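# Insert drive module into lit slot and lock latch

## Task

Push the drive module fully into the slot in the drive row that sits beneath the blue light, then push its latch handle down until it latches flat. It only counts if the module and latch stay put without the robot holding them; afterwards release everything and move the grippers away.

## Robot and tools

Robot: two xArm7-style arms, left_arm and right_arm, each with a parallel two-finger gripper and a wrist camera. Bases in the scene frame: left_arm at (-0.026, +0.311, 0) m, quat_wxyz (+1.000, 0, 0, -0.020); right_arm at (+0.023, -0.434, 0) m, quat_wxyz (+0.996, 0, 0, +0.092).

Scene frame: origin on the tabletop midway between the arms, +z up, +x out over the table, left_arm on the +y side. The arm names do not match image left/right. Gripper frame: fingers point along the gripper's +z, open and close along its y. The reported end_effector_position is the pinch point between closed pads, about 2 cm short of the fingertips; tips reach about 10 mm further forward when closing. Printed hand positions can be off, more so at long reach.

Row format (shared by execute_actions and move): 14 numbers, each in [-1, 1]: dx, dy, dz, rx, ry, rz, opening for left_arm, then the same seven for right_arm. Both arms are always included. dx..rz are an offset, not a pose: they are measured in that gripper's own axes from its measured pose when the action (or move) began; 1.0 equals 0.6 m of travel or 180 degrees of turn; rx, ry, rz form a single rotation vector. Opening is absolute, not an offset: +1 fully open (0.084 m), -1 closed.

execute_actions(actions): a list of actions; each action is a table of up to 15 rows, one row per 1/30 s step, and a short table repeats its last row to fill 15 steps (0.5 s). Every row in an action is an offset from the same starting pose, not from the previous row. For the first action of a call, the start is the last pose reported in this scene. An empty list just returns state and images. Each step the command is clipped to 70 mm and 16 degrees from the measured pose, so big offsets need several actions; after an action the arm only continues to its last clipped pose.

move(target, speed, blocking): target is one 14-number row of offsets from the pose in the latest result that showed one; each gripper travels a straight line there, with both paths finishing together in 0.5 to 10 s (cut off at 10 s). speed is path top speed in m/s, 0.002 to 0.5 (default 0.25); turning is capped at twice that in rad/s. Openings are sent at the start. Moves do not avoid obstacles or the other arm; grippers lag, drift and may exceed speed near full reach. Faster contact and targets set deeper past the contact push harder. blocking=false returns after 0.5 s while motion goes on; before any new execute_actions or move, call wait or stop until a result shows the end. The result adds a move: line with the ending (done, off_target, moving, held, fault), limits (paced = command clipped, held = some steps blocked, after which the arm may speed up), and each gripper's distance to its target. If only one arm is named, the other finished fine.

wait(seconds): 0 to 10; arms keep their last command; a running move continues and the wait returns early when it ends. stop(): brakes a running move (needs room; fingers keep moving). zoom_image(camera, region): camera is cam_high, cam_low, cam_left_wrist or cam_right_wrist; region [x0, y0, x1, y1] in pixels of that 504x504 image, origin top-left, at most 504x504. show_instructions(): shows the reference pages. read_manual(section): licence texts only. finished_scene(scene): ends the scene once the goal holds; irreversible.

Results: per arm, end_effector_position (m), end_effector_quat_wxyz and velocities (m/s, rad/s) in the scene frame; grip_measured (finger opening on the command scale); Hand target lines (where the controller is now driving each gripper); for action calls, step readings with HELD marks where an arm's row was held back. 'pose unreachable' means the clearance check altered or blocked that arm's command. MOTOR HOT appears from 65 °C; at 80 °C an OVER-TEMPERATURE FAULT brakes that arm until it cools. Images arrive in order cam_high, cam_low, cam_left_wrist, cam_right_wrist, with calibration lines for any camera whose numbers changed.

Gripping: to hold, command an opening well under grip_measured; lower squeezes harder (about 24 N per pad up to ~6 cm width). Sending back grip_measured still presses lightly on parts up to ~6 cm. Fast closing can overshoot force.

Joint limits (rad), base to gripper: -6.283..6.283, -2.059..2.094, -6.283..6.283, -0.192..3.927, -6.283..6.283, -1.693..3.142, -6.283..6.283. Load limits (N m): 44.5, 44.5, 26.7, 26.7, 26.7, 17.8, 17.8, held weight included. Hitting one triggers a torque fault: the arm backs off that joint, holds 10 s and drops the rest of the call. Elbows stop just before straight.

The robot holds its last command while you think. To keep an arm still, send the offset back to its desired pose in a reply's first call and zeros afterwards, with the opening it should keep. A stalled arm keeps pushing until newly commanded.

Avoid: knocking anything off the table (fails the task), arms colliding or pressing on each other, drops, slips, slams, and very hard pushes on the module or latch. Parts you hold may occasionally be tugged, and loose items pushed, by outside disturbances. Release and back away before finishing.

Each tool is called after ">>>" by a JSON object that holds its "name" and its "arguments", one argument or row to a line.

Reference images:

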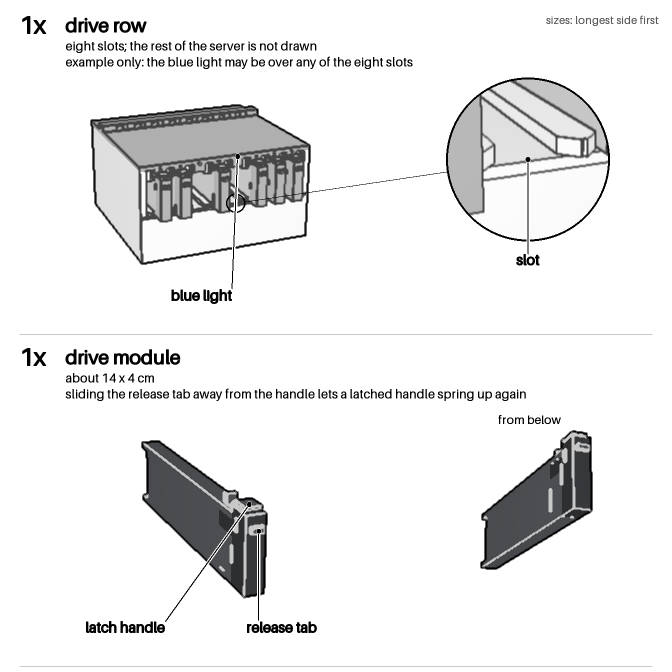

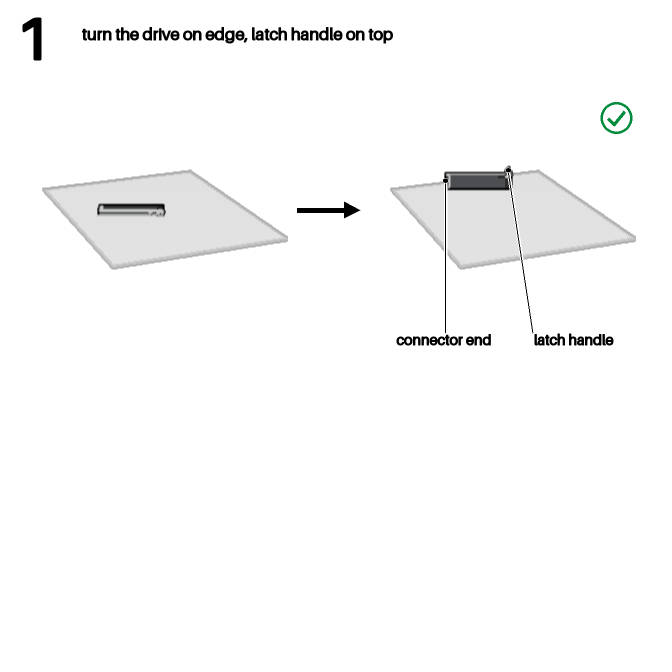

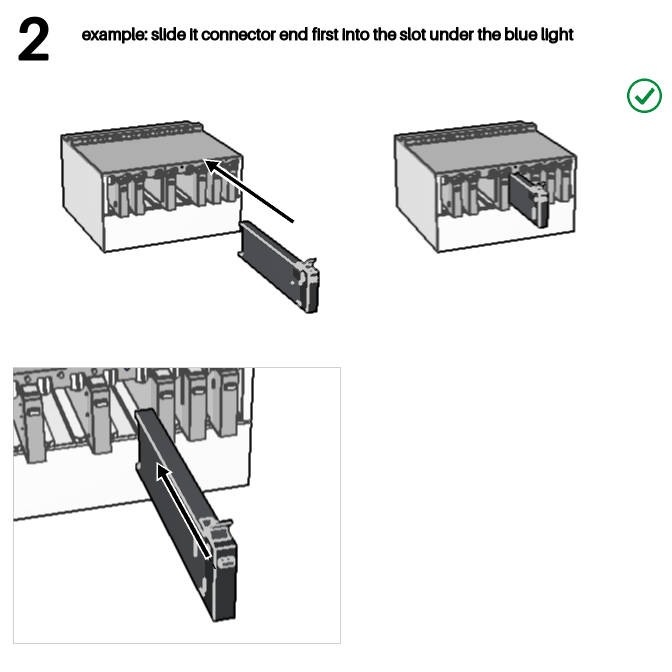

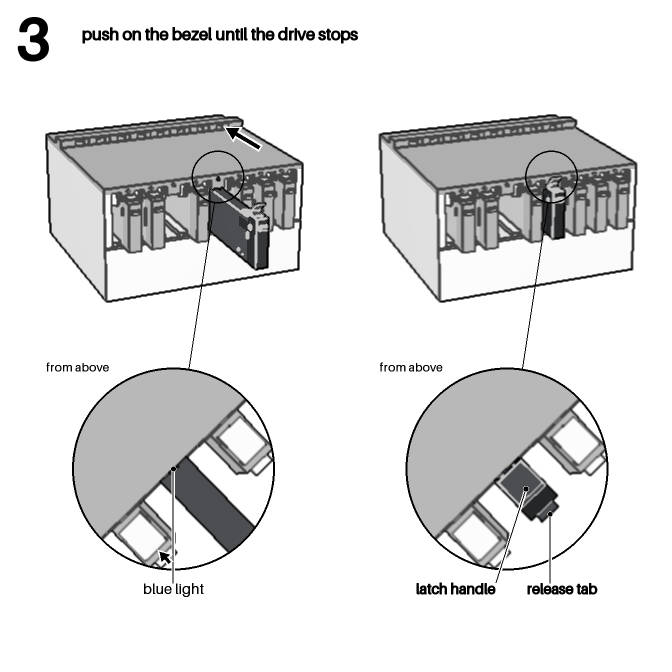

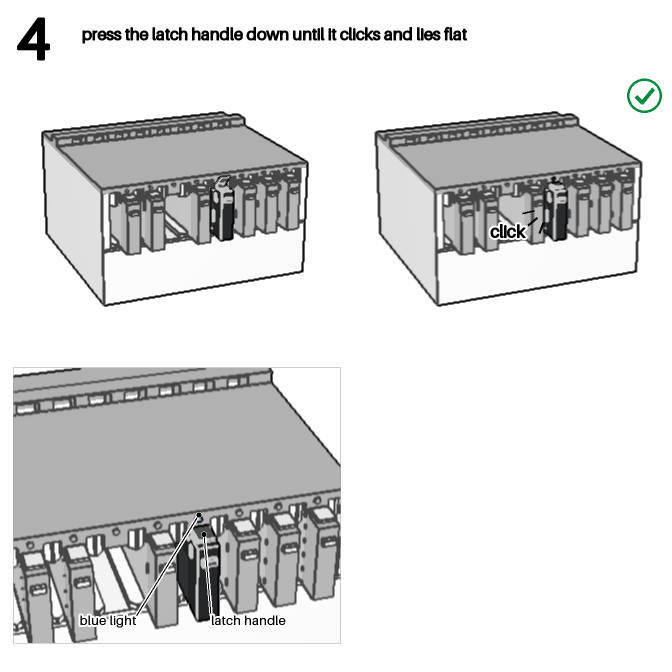

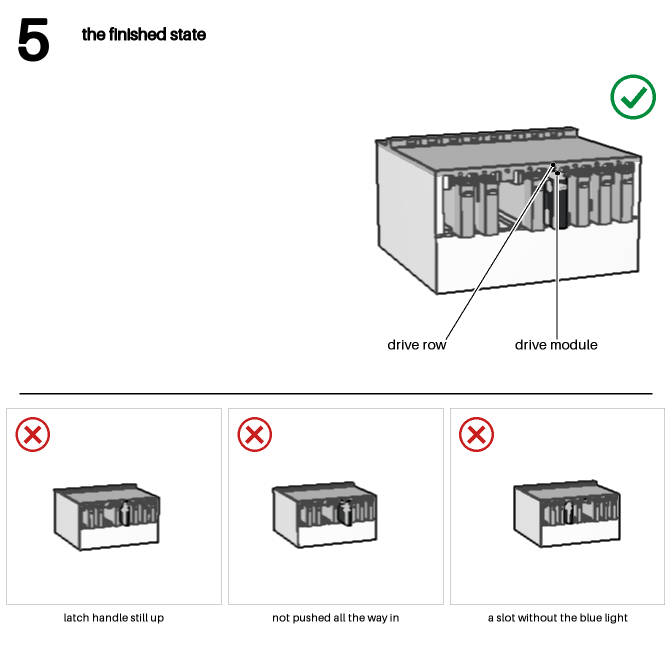

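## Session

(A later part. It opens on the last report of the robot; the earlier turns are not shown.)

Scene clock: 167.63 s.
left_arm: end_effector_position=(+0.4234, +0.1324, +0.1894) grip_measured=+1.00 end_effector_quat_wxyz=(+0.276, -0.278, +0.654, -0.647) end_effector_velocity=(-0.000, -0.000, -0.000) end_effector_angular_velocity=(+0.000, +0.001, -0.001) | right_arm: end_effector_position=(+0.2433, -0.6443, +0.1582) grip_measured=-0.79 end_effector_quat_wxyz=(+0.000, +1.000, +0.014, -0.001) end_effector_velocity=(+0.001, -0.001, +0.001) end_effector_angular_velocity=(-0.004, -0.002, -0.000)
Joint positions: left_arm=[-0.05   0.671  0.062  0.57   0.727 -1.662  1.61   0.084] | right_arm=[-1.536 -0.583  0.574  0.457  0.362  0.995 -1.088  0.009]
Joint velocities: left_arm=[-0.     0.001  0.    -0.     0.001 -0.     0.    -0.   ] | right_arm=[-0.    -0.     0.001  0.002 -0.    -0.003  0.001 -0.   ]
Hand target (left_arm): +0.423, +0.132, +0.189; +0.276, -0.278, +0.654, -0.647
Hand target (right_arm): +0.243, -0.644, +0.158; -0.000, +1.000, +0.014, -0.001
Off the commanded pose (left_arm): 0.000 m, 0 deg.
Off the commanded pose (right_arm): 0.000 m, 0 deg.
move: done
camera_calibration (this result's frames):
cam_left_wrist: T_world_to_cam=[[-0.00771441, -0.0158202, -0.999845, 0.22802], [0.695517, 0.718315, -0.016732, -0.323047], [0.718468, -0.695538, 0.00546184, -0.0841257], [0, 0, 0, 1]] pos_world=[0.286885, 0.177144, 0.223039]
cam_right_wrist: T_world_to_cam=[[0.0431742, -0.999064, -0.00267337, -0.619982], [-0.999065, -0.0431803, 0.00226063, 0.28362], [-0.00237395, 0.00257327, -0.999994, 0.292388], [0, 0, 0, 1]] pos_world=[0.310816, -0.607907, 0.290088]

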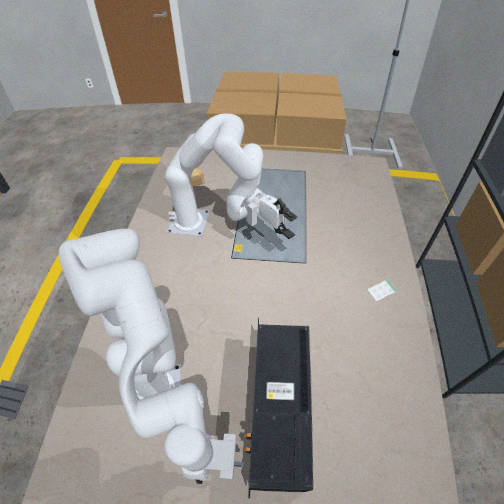

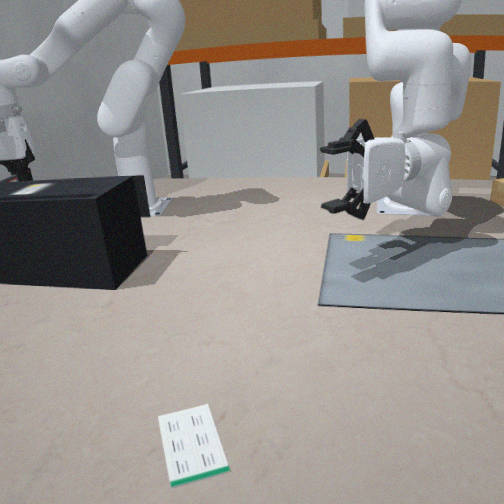

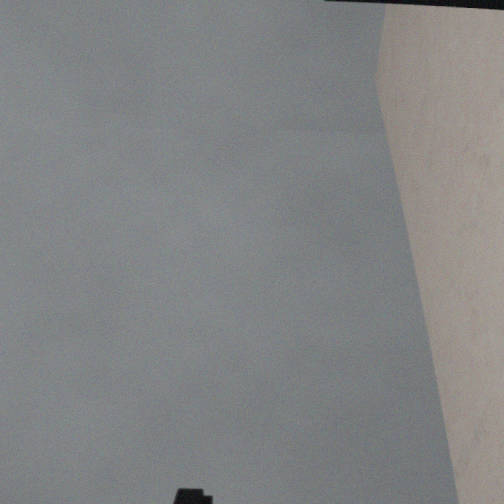

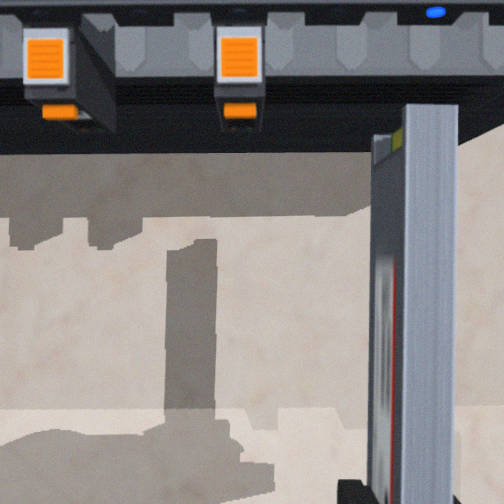

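>>> {"name": "move", "arguments": {
  "target": [0,0,0,0,0,0,1,0,0.001,0.022,0,0,0,-1],
  "speed": 0.03
}}

>>> {"name": "move", "arguments": {
  "target": [0,0,0,0,0,0,1,0.05,0,0,0,0,0,-1],
  "speed": 0.015
}}

Scene clock: 178.93 s.
left_arm: end_effector_position=(+0.4234, +0.1324, +0.1894) grip_measured=+1.00 end_effector_quat_wxyz=(+0.276, -0.278, +0.654, -0.647) end_effector_velocity=(+0.000, +0.001, -0.000) end_effector_angular_velocity=(-0.000, +0.001, +0.002) | right_arm: end_effector_position=(+0.2434, -0.6449, +0.1451) grip_measured=-0.79 end_effector_quat_wxyz=(+0.000, +1.000, +0.014, -0.001) end_effector_velocity=(+0.000, -0.001, +0.001) end_effector_angular_velocity=(-0.003, -0.002, -0.000)
Joint positions: left_arm=[-0.05   0.671  0.062  0.57   0.727 -1.662  1.61   0.084] | right_arm=[-1.539 -0.555  0.59   0.435  0.367  0.945 -1.087  0.009]
Joint velocities: left_arm=[-0.     0.     0.001 -0.    -0.001 -0.    -0.001 -0.   ] | right_arm=[-0.002 -0.001  0.001  0.001  0.    -0.002 -0.001 -0.   ]
Hand target (left_arm): +0.423, +0.132, +0.189; +0.276, -0.278, +0.654, -0.647
Hand target (right_arm): +0.243, -0.645, +0.145; +0.000, +1.000, +0.014, -0.001
Off the commanded pose (left_arm): 0.000 m, 0 deg.
Off the commanded pose (right_arm): 0.000 m, 0 deg.
move: done
camera_calibration (this result's frames):
cam_left_wrist: T_world_to_cam=[[-0.00771441, -0.0158202, -0.999845, 0.22802], [0.695517, 0.718315, -0.016732, -0.323047], [0.718468, -0.695538, 0.00546185, -0.0841257], [0, 0, 0, 1]] pos_world=[0.286885, 0.177144, 0.223039]
cam_right_wrist: T_world_to_cam=[[0.0432698, -0.99906, -0.00247656, -0.620712], [-0.999061, -0.043275, 0.00208439, 0.28367], [-0.00218961, 0.00238404, -0.999995, 0.279118], [0, 0, 0, 1]] pos_world=[0.310873, -0.608518, 0.276988]

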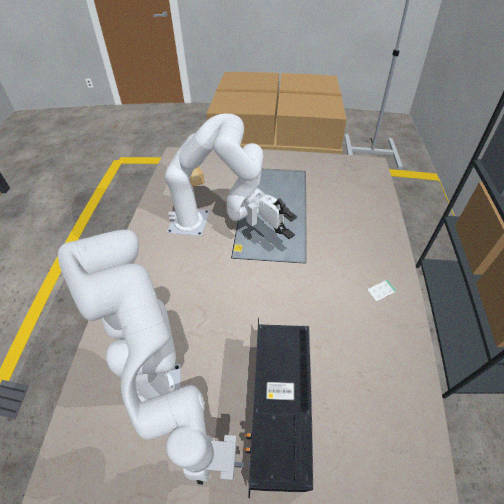

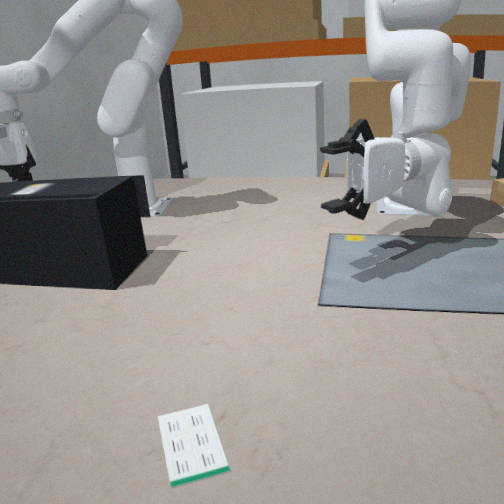

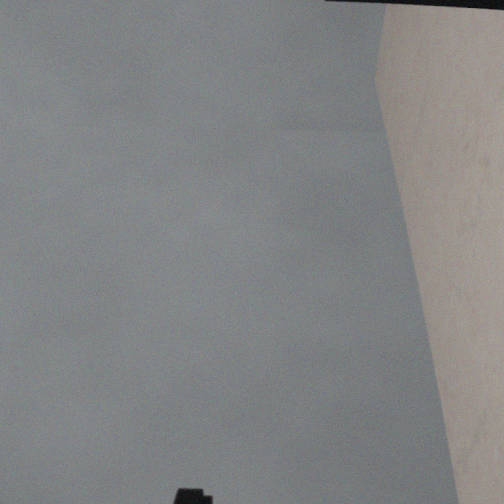

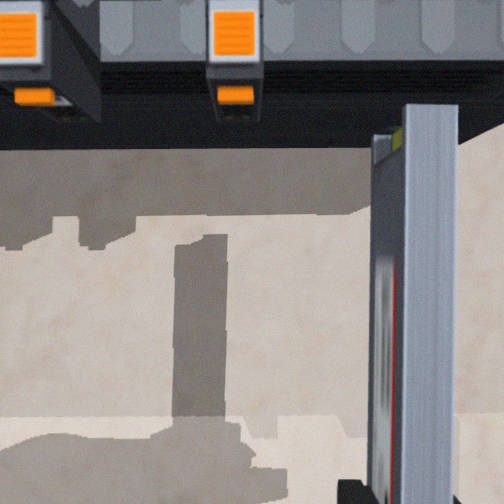

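Scene clock: 181.17 s.
left_arm: end_effector_position=(+0.4234, +0.1324, +0.1894) grip_measured=+1.00 end_effector_quat_wxyz=(+0.276, -0.278, +0.654, -0.647) end_effector_velocity=(+0.000, +0.000, -0.000) end_effector_angular_velocity=(+0.001, -0.000, +0.001) | right_arm: end_effector_position=(+0.2734, -0.6442, +0.1451) grip_measured=-0.79 end_effector_quat_wxyz=(+0.000, +1.000, +0.014, -0.001) end_effector_velocity=(+0.000, -0.000, +0.000) end_effector_angular_velocity=(-0.001, +0.000, +0.001)
Joint positions: left_arm=[-0.05   0.671  0.062  0.57   0.727 -1.662  1.61   0.084] | right_arm=[-1.547 -0.476  0.658  0.501  0.357  0.921 -1.011  0.009]
Joint velocities: left_arm=[ 0.     0.    -0.    -0.    -0.     0.     0.001 -0.   ] | right_arm=[ 0.    -0.001  0.001  0.001 -0.001  0.     0.001 -0.   ]
Hand target (left_arm): +0.423, +0.132, +0.189; +0.276, -0.278, +0.654, -0.647
Hand target (right_arm): +0.273, -0.644, +0.145; +0.000, +1.000, +0.014, -0.001
Off the commanded pose (left_arm): 0.000 m, 0 deg.
Off the commanded pose (right_arm): 0.000 m, 0 deg.
move: done
camera_calibration (this result's frames):
cam_left_wrist: T_world_to_cam=[[-0.00771428, -0.0158201, -0.999845, 0.22802], [0.695517, 0.718315, -0.0167318, -0.323047], [0.718468, -0.695538, 0.00546185, -0.0841257], [0, 0, 0, 1]] pos_world=[0.286885, 0.177144, 0.223039]
cam_right_wrist: T_world_to_cam=[[0.0432282, -0.999062, -0.00238315, -0.62131], [-0.999063, -0.0432332, 0.00208783, 0.31367], [-0.0021889, 0.00229066, -0.999995, 0.279081], [0, 0, 0, 1]] pos_world=[0.340845, -0.607806, 0.276944]

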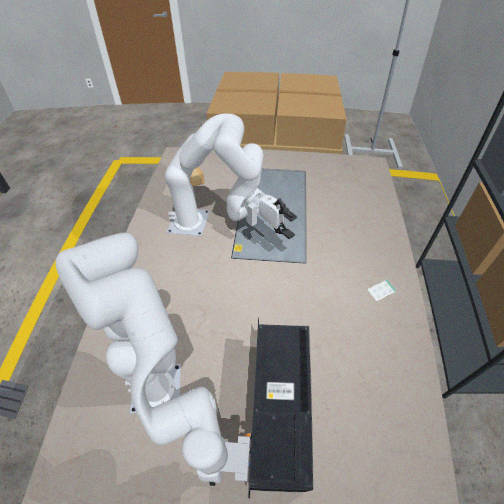

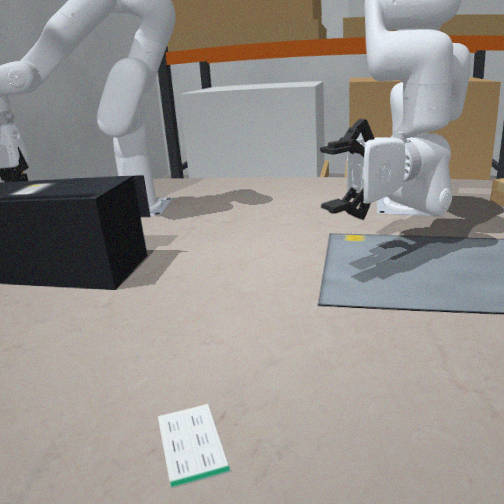

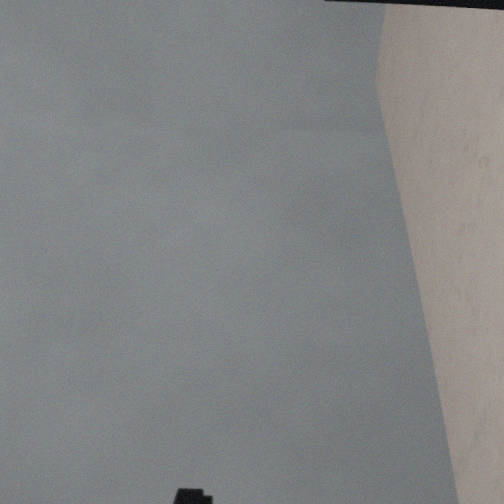

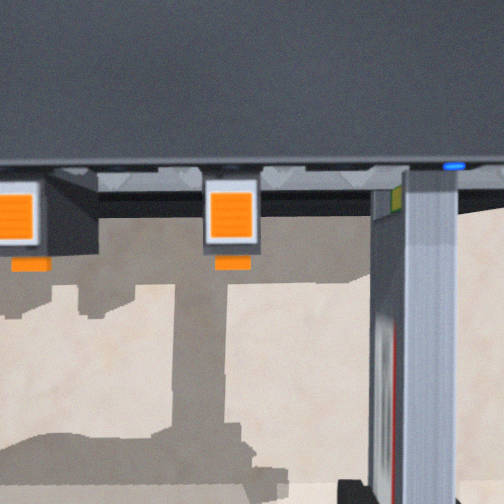

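>>> {"name": "move", "arguments": {
  "target": [0,0,0,0,0,0,1,0.075,0,0,0,0,0,-1],
  "speed": 0.02
}}

Scene clock: 187.77 s.
left_arm: end_effector_position=(+0.4234, +0.1324, +0.1894) grip_measured=+1.00 end_effector_quat_wxyz=(+0.276, -0.278, +0.654, -0.647) end_effector_velocity=(-0.000, -0.000, -0.000) end_effector_angular_velocity=(-0.001, +0.001, -0.002) | right_arm: end_effector_position=(+0.3184, -0.6432, +0.1451) grip_measured=-0.79 end_effector_quat_wxyz=(+0.000, +1.000, +0.014, -0.001) end_effector_velocity=(+0.001, +0.001, +0.000) end_effector_angular_velocity=(-0.002, +0.001, +0.002)
Joint positions: left_arm=[-0.05   0.671  0.062  0.57   0.727 -1.662  1.61   0.084] | right_arm=[-1.579 -0.348  0.765  0.609  0.306  0.889 -0.885  0.009]
Joint velocities: left_arm=[-0.     0.001 -0.001  0.     0.001 -0.    -0.    -0.   ] | right_arm=[-0.    -0.001  0.004  0.001 -0.001  0.     0.001 -0.   ]
Hand target (left_arm): +0.423, +0.132, +0.189; +0.276, -0.278, +0.654, -0.647
Hand target (right_arm): +0.318, -0.643, +0.145; +0.000, +1.000, +0.014, -0.001
Off the commanded pose (left_arm): 0.000 m, 0 deg.
Off the commanded pose (right_arm): 0.000 m, 0 deg.
move: done
camera_calibration (this result's frames):
cam_left_wrist: T_world_to_cam=[[-0.00771436, -0.0158201, -0.999845, 0.22802], [0.695517, 0.718315, -0.0167319, -0.323047], [0.718468, -0.695538, 0.00546178, -0.0841257], [0, 0, 0, 1]] pos_world=[0.286885, 0.177144, 0.223039]
cam_right_wrist: T_world_to_cam=[[0.0431752, -0.999065, -0.00202843, -0.622285], [-0.999065, -0.0431791, 0.00192213, 0.35877], [-0.00200792, 0.00194354, -0.999996, 0.278887], [0, 0, 0, 1]] pos_world=[0.385862, -0.606754, 0.276934]

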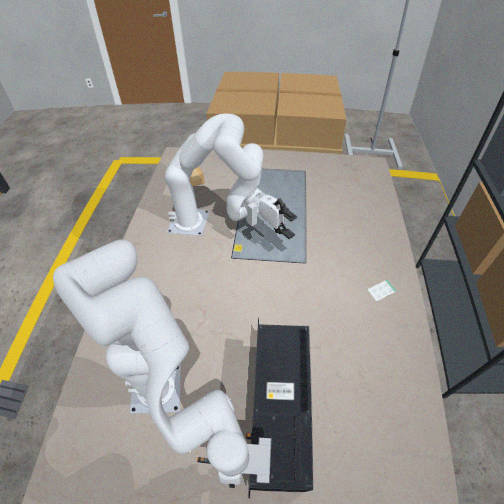

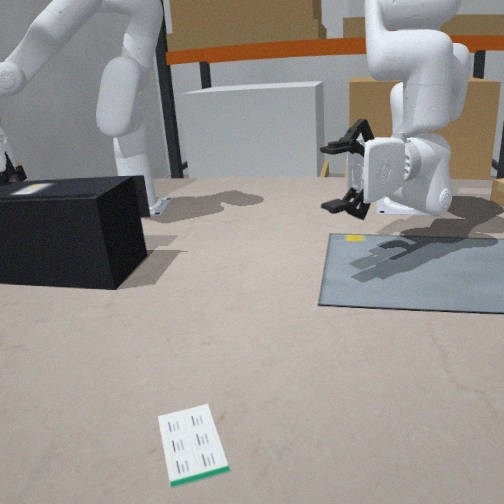

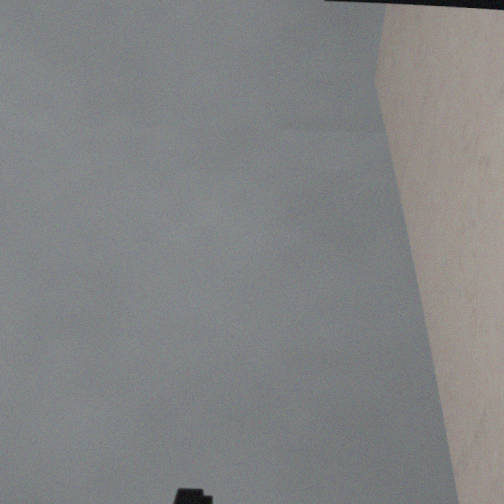

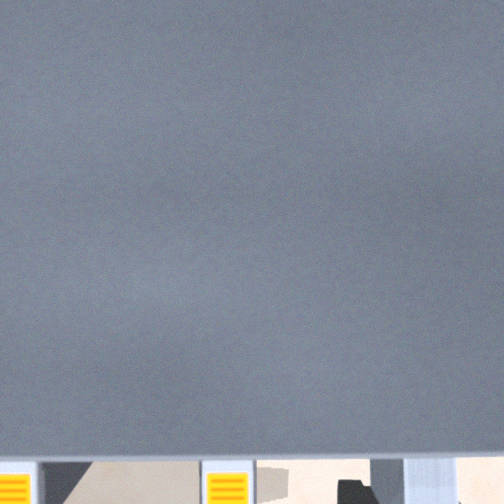

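>>> {"name": "move", "arguments": {
  "target": [0,0,0,0,0,0,1,0,0,0,0,0,0,-0.3]
}}

>>> {"name": "move", "arguments": {
  "target": [0,0,0,0,0,0,1,0,0,-0.1,0,0,0,-0.3],
  "speed": 0.1
}}

>>> {"name": "move", "arguments": {
  "target": [0,0,0,0,0,0,1,-0.145,0,0,0,0,0,-1],
  "speed": 0.15
}}

Scene clock: 193.00 s.
left_arm: end_effector_position=(+0.4234, +0.1324, +0.1894) grip_measured=+1.00 end_effector_quat_wxyz=(+0.276, -0.278, +0.654, -0.647) end_effector_velocity=(+0.000, -0.000, +0.000) end_effector_angular_velocity=(+0.001, -0.002, -0.000) | right_arm: end_effector_position=(+0.3185, -0.6432, +0.1451) grip_measured=-0.32 end_effector_quat_wxyz=(+0.000, +1.000, +0.014, -0.001) end_effector_velocity=(-0.001, -0.001, +0.000) end_effector_angular_velocity=(+0.000, +0.000, -0.003)
Joint positions: left_arm=[-0.05   0.671  0.062  0.57   0.727 -1.662  1.61   0.084] | right_arm=[-1.58  -0.348  0.766  0.609  0.307  0.889 -0.886  0.03 ]
Joint velocities: left_arm=[-0.    -0.001  0.     0.     0.     0.     0.001  0.   ] | right_arm=[-0.001  0.    -0.002  0.    -0.001  0.     0.    -0.   ]
Hand target (left_arm): +0.423, +0.132, +0.189; +0.276, -0.278, +0.654, -0.647
Hand target (right_arm): +0.318, -0.643, +0.145; +0.000, +1.000, +0.014, -0.001
Off the commanded pose (left_arm): 0.000 m, 0 deg.
Off the commanded pose (right_arm): 0.000 m, 0 deg.
move: done
camera_calibration (this result's frames):
cam_left_wrist: T_world_to_cam=[[-0.00771433, -0.0158201, -0.999845, 0.22802], [0.695517, 0.718315, -0.0167318, -0.323047], [0.718468, -0.695538, 0.00546181, -0.0841256], [0, 0, 0, 1]] pos_world=[0.286885, 0.177144, 0.223039]
cam_right_wrist: T_world_to_cam=[[0.043294, -0.99906, -0.0019711, -0.622316], [-0.999061, -0.0432976, 0.00182644, 0.358773], [-0.00191007, 0.00189018, -0.999996, 0.278842], [0, 0, 0, 1]] pos_world=[0.385911, -0.606724, 0.276959]

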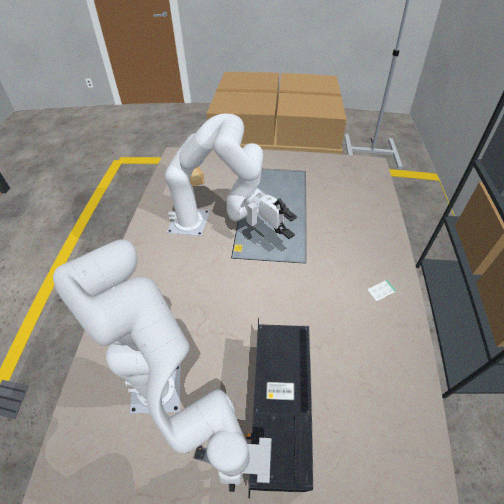

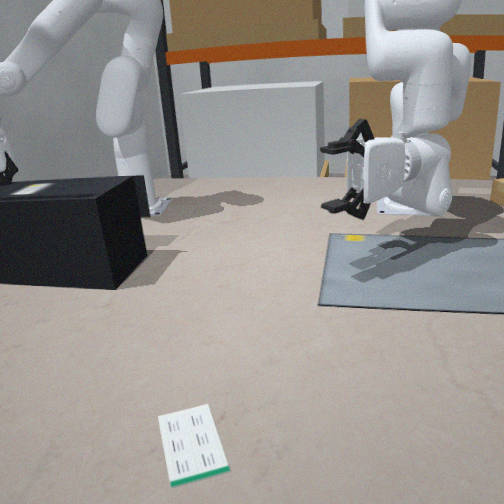

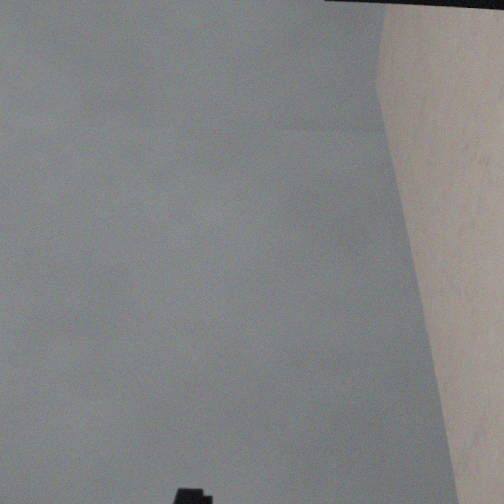

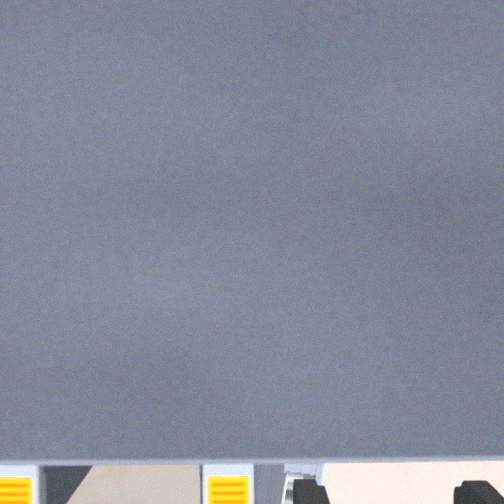

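Scene clock: 193.93 s.
left_arm: end_effector_position=(+0.4234, +0.1324, +0.1894) grip_measured=+1.00 end_effector_quat_wxyz=(+0.276, -0.278, +0.654, -0.647) end_effector_velocity=(+0.000, +0.000, -0.000) end_effector_angular_velocity=(+0.000, -0.000, +0.001) | right_arm: end_effector_position=(+0.3182, -0.6431, +0.2047) grip_measured=-0.32 end_effector_quat_wxyz=(+0.000, +1.000, +0.013, -0.002) end_effector_velocity=(+0.001, -0.001, +0.001) end_effector_angular_velocity=(+0.000, -0.003, -0.002)
Joint positions: left_arm=[-0.05   0.671  0.062  0.57   0.727 -1.662  1.61   0.084] | right_arm=[-1.561 -0.452  0.693  0.715  0.316  1.095 -0.913  0.03 ]
Joint velocities: left_arm=[-0.     0.     0.    -0.    -0.001 -0.     0.    -0.   ] | right_arm=[-0.001  0.001 -0.002  0.003  0.001  0.001 -0.     0.   ]
Hand target (left_arm): +0.423, +0.132, +0.189; +0.276, -0.278, +0.654, -0.647
Hand target (right_arm): +0.318, -0.643, +0.205; +0.001, +1.000, +0.014, -0.001
Off the commanded pose (left_arm): 0.000 m, 0 deg.
Off the commanded pose (right_arm): 0.001 m, 0 deg.
move: done
camera_calibration (this result's frames):
cam_left_wrist: T_world_to_cam=[[-0.00771424, -0.0158202, -0.999845, 0.22802], [0.695517, 0.718315, -0.0167319, -0.323047], [0.718468, -0.695538, 0.00546197, -0.0841256], [0, 0, 0, 1]] pos_world=[0.286885, 0.177144, 0.223039]
cam_right_wrist: T_world_to_cam=[[0.0428646, -0.999077, -0.00272595, -0.621795], [-0.999077, -0.0428717, 0.00262037, 0.35851], [-0.00273482, 0.00261112, -0.999993, 0.339193], [0, 0, 0, 1]] pos_world=[0.38576, -0.606737, 0.336557]

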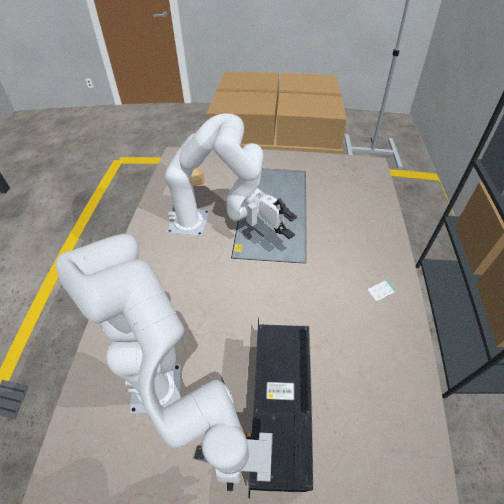

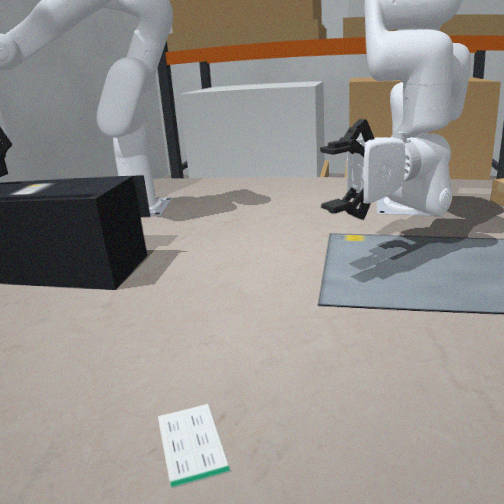

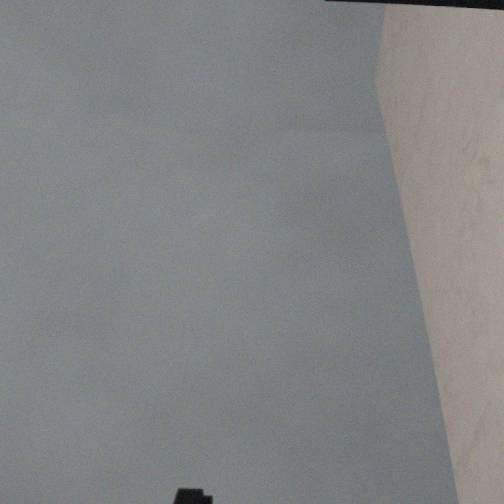

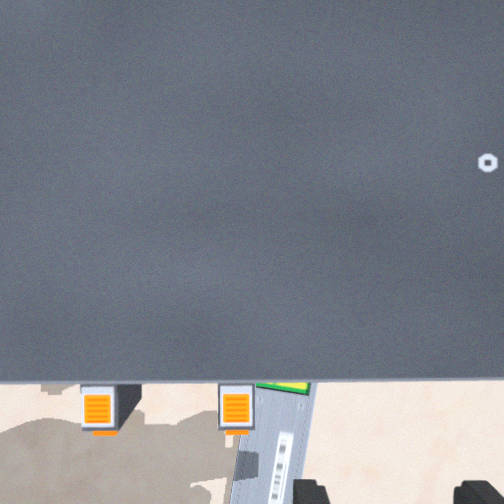

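Scene clock: 194.87 s.
left_arm: end_effector_position=(+0.4234, +0.1324, +0.1894) grip_measured=+1.00 end_effector_quat_wxyz=(+0.276, -0.278, +0.654, -0.647) end_effector_velocity=(-0.000, -0.001, +0.000) end_effector_angular_velocity=(-0.001, +0.001, -0.002) | right_arm: end_effector_position=(+0.2315, -0.6450, +0.2050) grip_measured=-1.00 end_effector_quat_wxyz=(-0.000, +1.000, +0.014, -0.002) end_effector_velocity=(-0.002, +0.000, -0.001) end_effector_angular_velocity=(+0.004, +0.002, -0.000)
Joint positions: left_arm=[-0.05   0.671  0.062  0.57   0.727 -1.662  1.61   0.084] | right_arm=[-1.543 -0.677  0.499  0.53   0.329  1.167 -1.119  0.   ]
Joint velocities: left_arm=[-0.    -0.    -0.001 -0.     0.     0.    -0.001  0.   ] | right_arm=[-0.001 -0.    -0.001 -0.003 -0.     0.002 -0.003  0.   ]
Hand target (left_arm): +0.423, +0.132, +0.189; +0.276, -0.278, +0.654, -0.647
Hand target (right_arm): +0.231, -0.645, +0.205; -0.000, +1.000, +0.014, -0.002
Off the commanded pose (left_arm): 0.000 m, 0 deg.
Off the commanded pose (right_arm): 0.000 m, 0 deg.
move: done
camera_calibration (this result's frames):
cam_left_wrist: T_world_to_cam=[[-0.007714, -0.0158202, -0.999845, 0.22802], [0.695517, 0.718315, -0.0167317, -0.323047], [0.718468, -0.695538, 0.00546214, -0.0841257], [0, 0, 0, 1]] pos_world=[0.286885, 0.177144, 0.223039]
cam_right_wrist: T_world_to_cam=[[0.0437063, -0.99904, -0.00300899, -0.62016], [-0.99904, -0.0437144, 0.00267185, 0.271242], [-0.00280082, 0.00288933, -0.999992, 0.339441], [0, 0, 0, 1]] pos_world=[0.299038, -0.608688, 0.336847]

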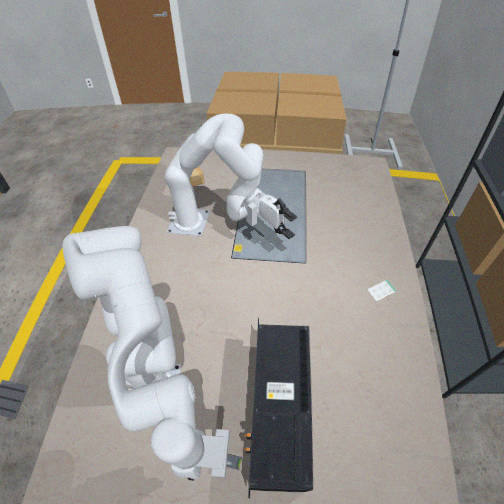

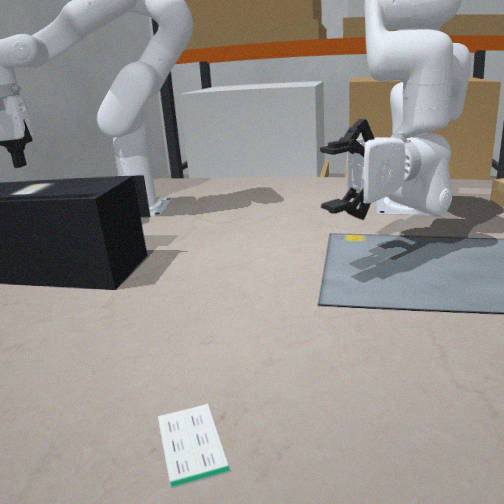

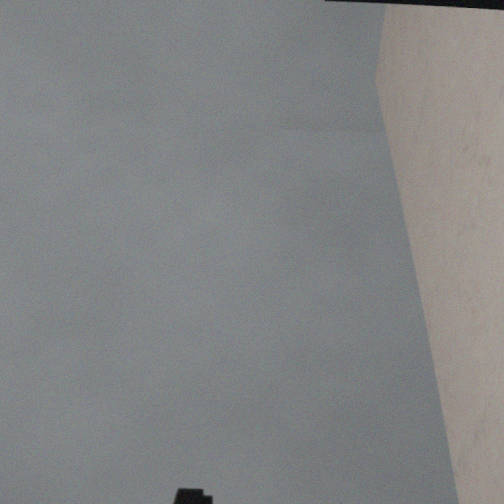

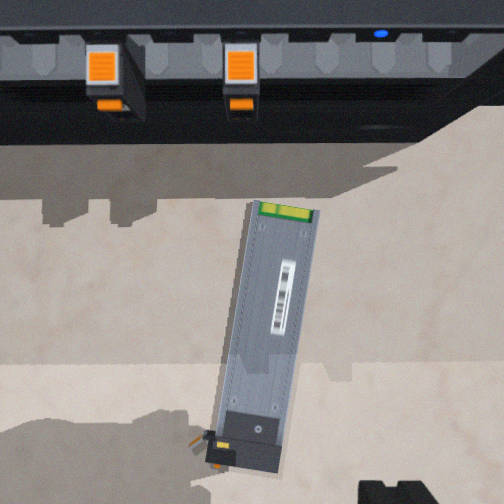

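>>> {"name": "move", "arguments": {
  "target": [0,0,0,0,0,0,1,-0.007,-0.053,0.2,0,0,0.051,0.3],
  "speed": 0.12
}}

Scene clock: 225.47 s.
left_arm: end_effector_position=(+0.4234, +0.1324, +0.1894) grip_measured=+1.00 end_effector_quat_wxyz=(+0.276, -0.278, +0.654, -0.647) end_effector_velocity=(+0.000, +0.000, +0.001) end_effector_angular_velocity=(+0.001, -0.003, +0.001) | right_arm: end_effector_position=(+0.2268, -0.6133, +0.0852) grip_measured=+0.29 end_effector_quat_wxyz=(+0.000, +0.998, -0.066, -0.001) end_effector_velocity=(-0.002, +0.002, -0.002) end_effector_angular_velocity=(+0.004, +0.004, -0.000)
Joint positions: left_arm=[-0.05   0.671  0.062  0.57   0.727 -1.662  1.61   0.084] | right_arm=[-1.504 -0.549  0.689  0.254  0.499  0.761 -0.953  0.056]
Joint velocities: left_arm=[ 0.    -0.002  0.     0.    -0.    -0.     0.001 -0.   ] | right_arm=[ 0.002  0.001  0.001 -0.005  0.001 -0.001  0.    -0.   ]
Hand target (left_arm): +0.423, +0.132, +0.189; +0.276, -0.278, +0.654, -0.647
Hand target (right_arm): +0.227, -0.613, +0.085; -0.000, +0.998, -0.066, -0.001
Off the commanded pose (left_arm): 0.000 m, 0 deg.
Off the commanded pose (right_arm): 0.001 m, 0 deg.
move: done
camera_calibration (this result's frames):
cam_left_wrist: T_world_to_cam=[[-0.00771394, -0.0158202, -0.999845, 0.22802], [0.695517, 0.718315, -0.0167316, -0.323047], [0.718468, -0.695538, 0.00546215, -0.0841257], [0, 0, 0, 1]] pos_world=[0.286885, 0.177144, 0.223039]
cam_right_wrist: T_world_to_cam=[[-0.115434, -0.993312, -0.00235388, -0.549056], [-0.993314, 0.11543, 0.00176067, 0.364629], [-0.00147718, 0.00254138, -0.999996, 0.219051], [0, 0, 0, 1]] pos_world=[0.299135, -0.58803, 0.217115]

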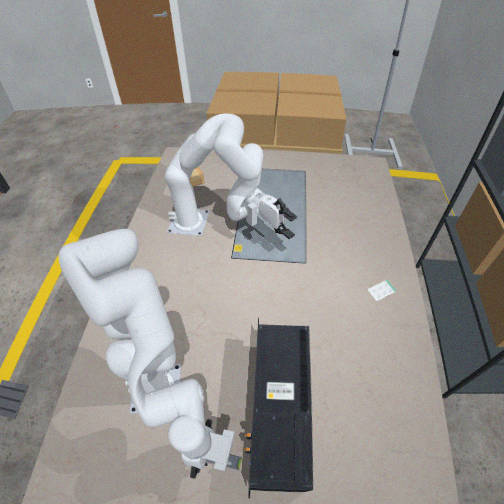

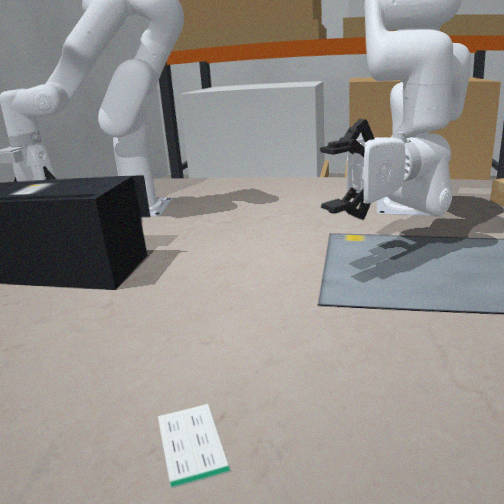

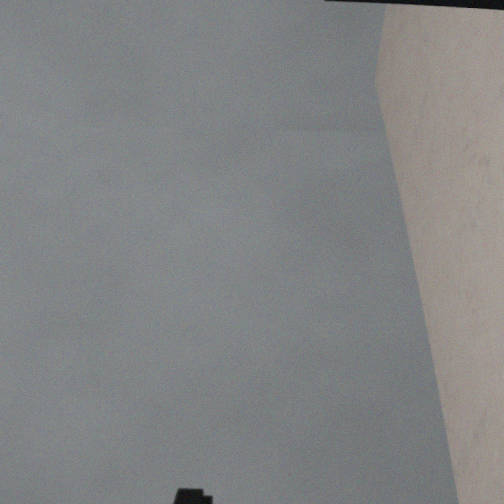

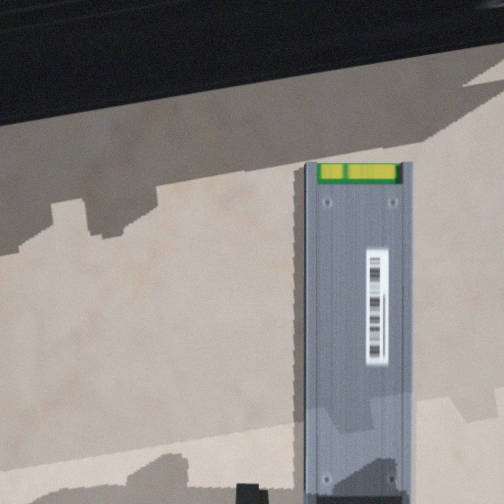

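>>> {"name": "execute_actions", "arguments": {
  "actions": []
}}

Scene clock: 243.60 s.
left_arm: end_effector_position=(+0.4234, +0.1324, +0.1894) grip_measured=+1.00 end_effector_quat_wxyz=(+0.276, -0.278, +0.654, -0.647) end_effector_velocity=(+0.000, +0.000, +0.000) end_effector_angular_velocity=(+0.001, -0.002, +0.000) | right_arm: end_effector_position=(+0.2266, -0.6131, +0.0849) grip_measured=+0.29 end_effector_quat_wxyz=(-0.000, +0.998, -0.066, -0.001) end_effector_velocity=(-0.000, -0.000, -0.000) end_effector_angular_velocity=(+0.000, -0.000, -0.001)
Joint positions: left_arm=[-0.05   0.671  0.062  0.57   0.727 -1.662  1.61   0.084] | right_arm=[-1.504 -0.549  0.689  0.253  0.499  0.761 -0.953  0.056]
Joint velocities: left_arm=[-0.    -0.001  0.001 -0.     0.    -0.001  0.001 -0.   ] | right_arm=[-0.     0.    -0.001 -0.     0.    -0.    -0.    -0.   ]
Hand target (left_arm): +0.423, +0.132, +0.189; +0.276, -0.278, +0.654, -0.647
Hand target (right_arm): +0.227, -0.613, +0.085; -0.000, +0.998, -0.066, -0.001
Off the commanded pose (left_arm): 0.000 m, 0 deg.
Off the commanded pose (right_arm): 0.001 m, 0 deg.
camera_calibration (this result's frames):
cam_left_wrist: T_world_to_cam=[[-0.00771409, -0.0158202, -0.999845, 0.22802], [0.695517, 0.718315, -0.0167318, -0.323047], [0.718468, -0.695538, 0.00546209, -0.0841257], [0, 0, 0, 1]] pos_world=[0.286885, 0.177144, 0.223039]
cam_right_wrist: T_world_to_cam=[[-0.115482, -0.993305, -0.00297405, -0.548783], [-0.993307, 0.115475, 0.00242534, 0.364341], [-0.00206568, 0.00323423, -0.999993, 0.2193], [0, 0, 0, 1]] pos_world=[0.298981, -0.58789, 0.216783]

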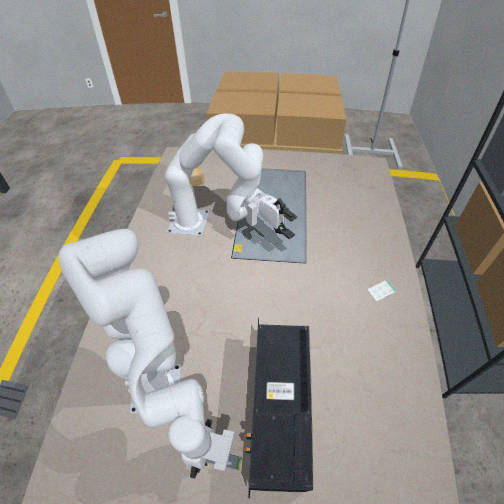

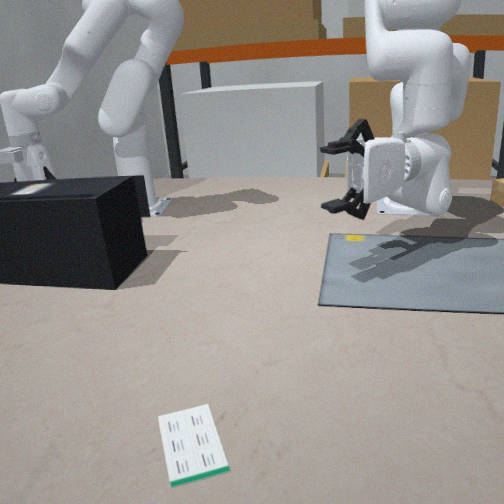

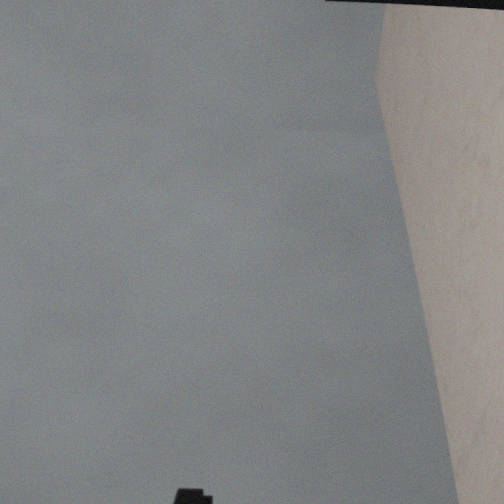

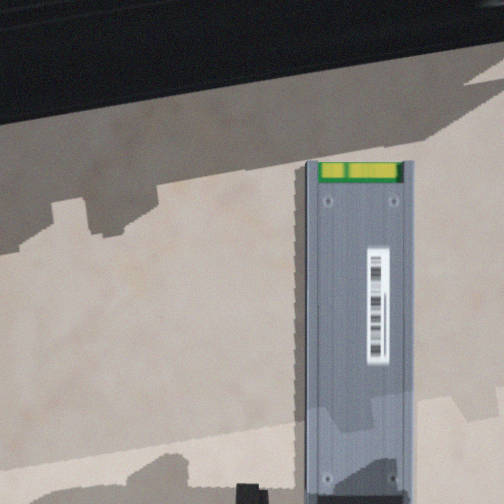

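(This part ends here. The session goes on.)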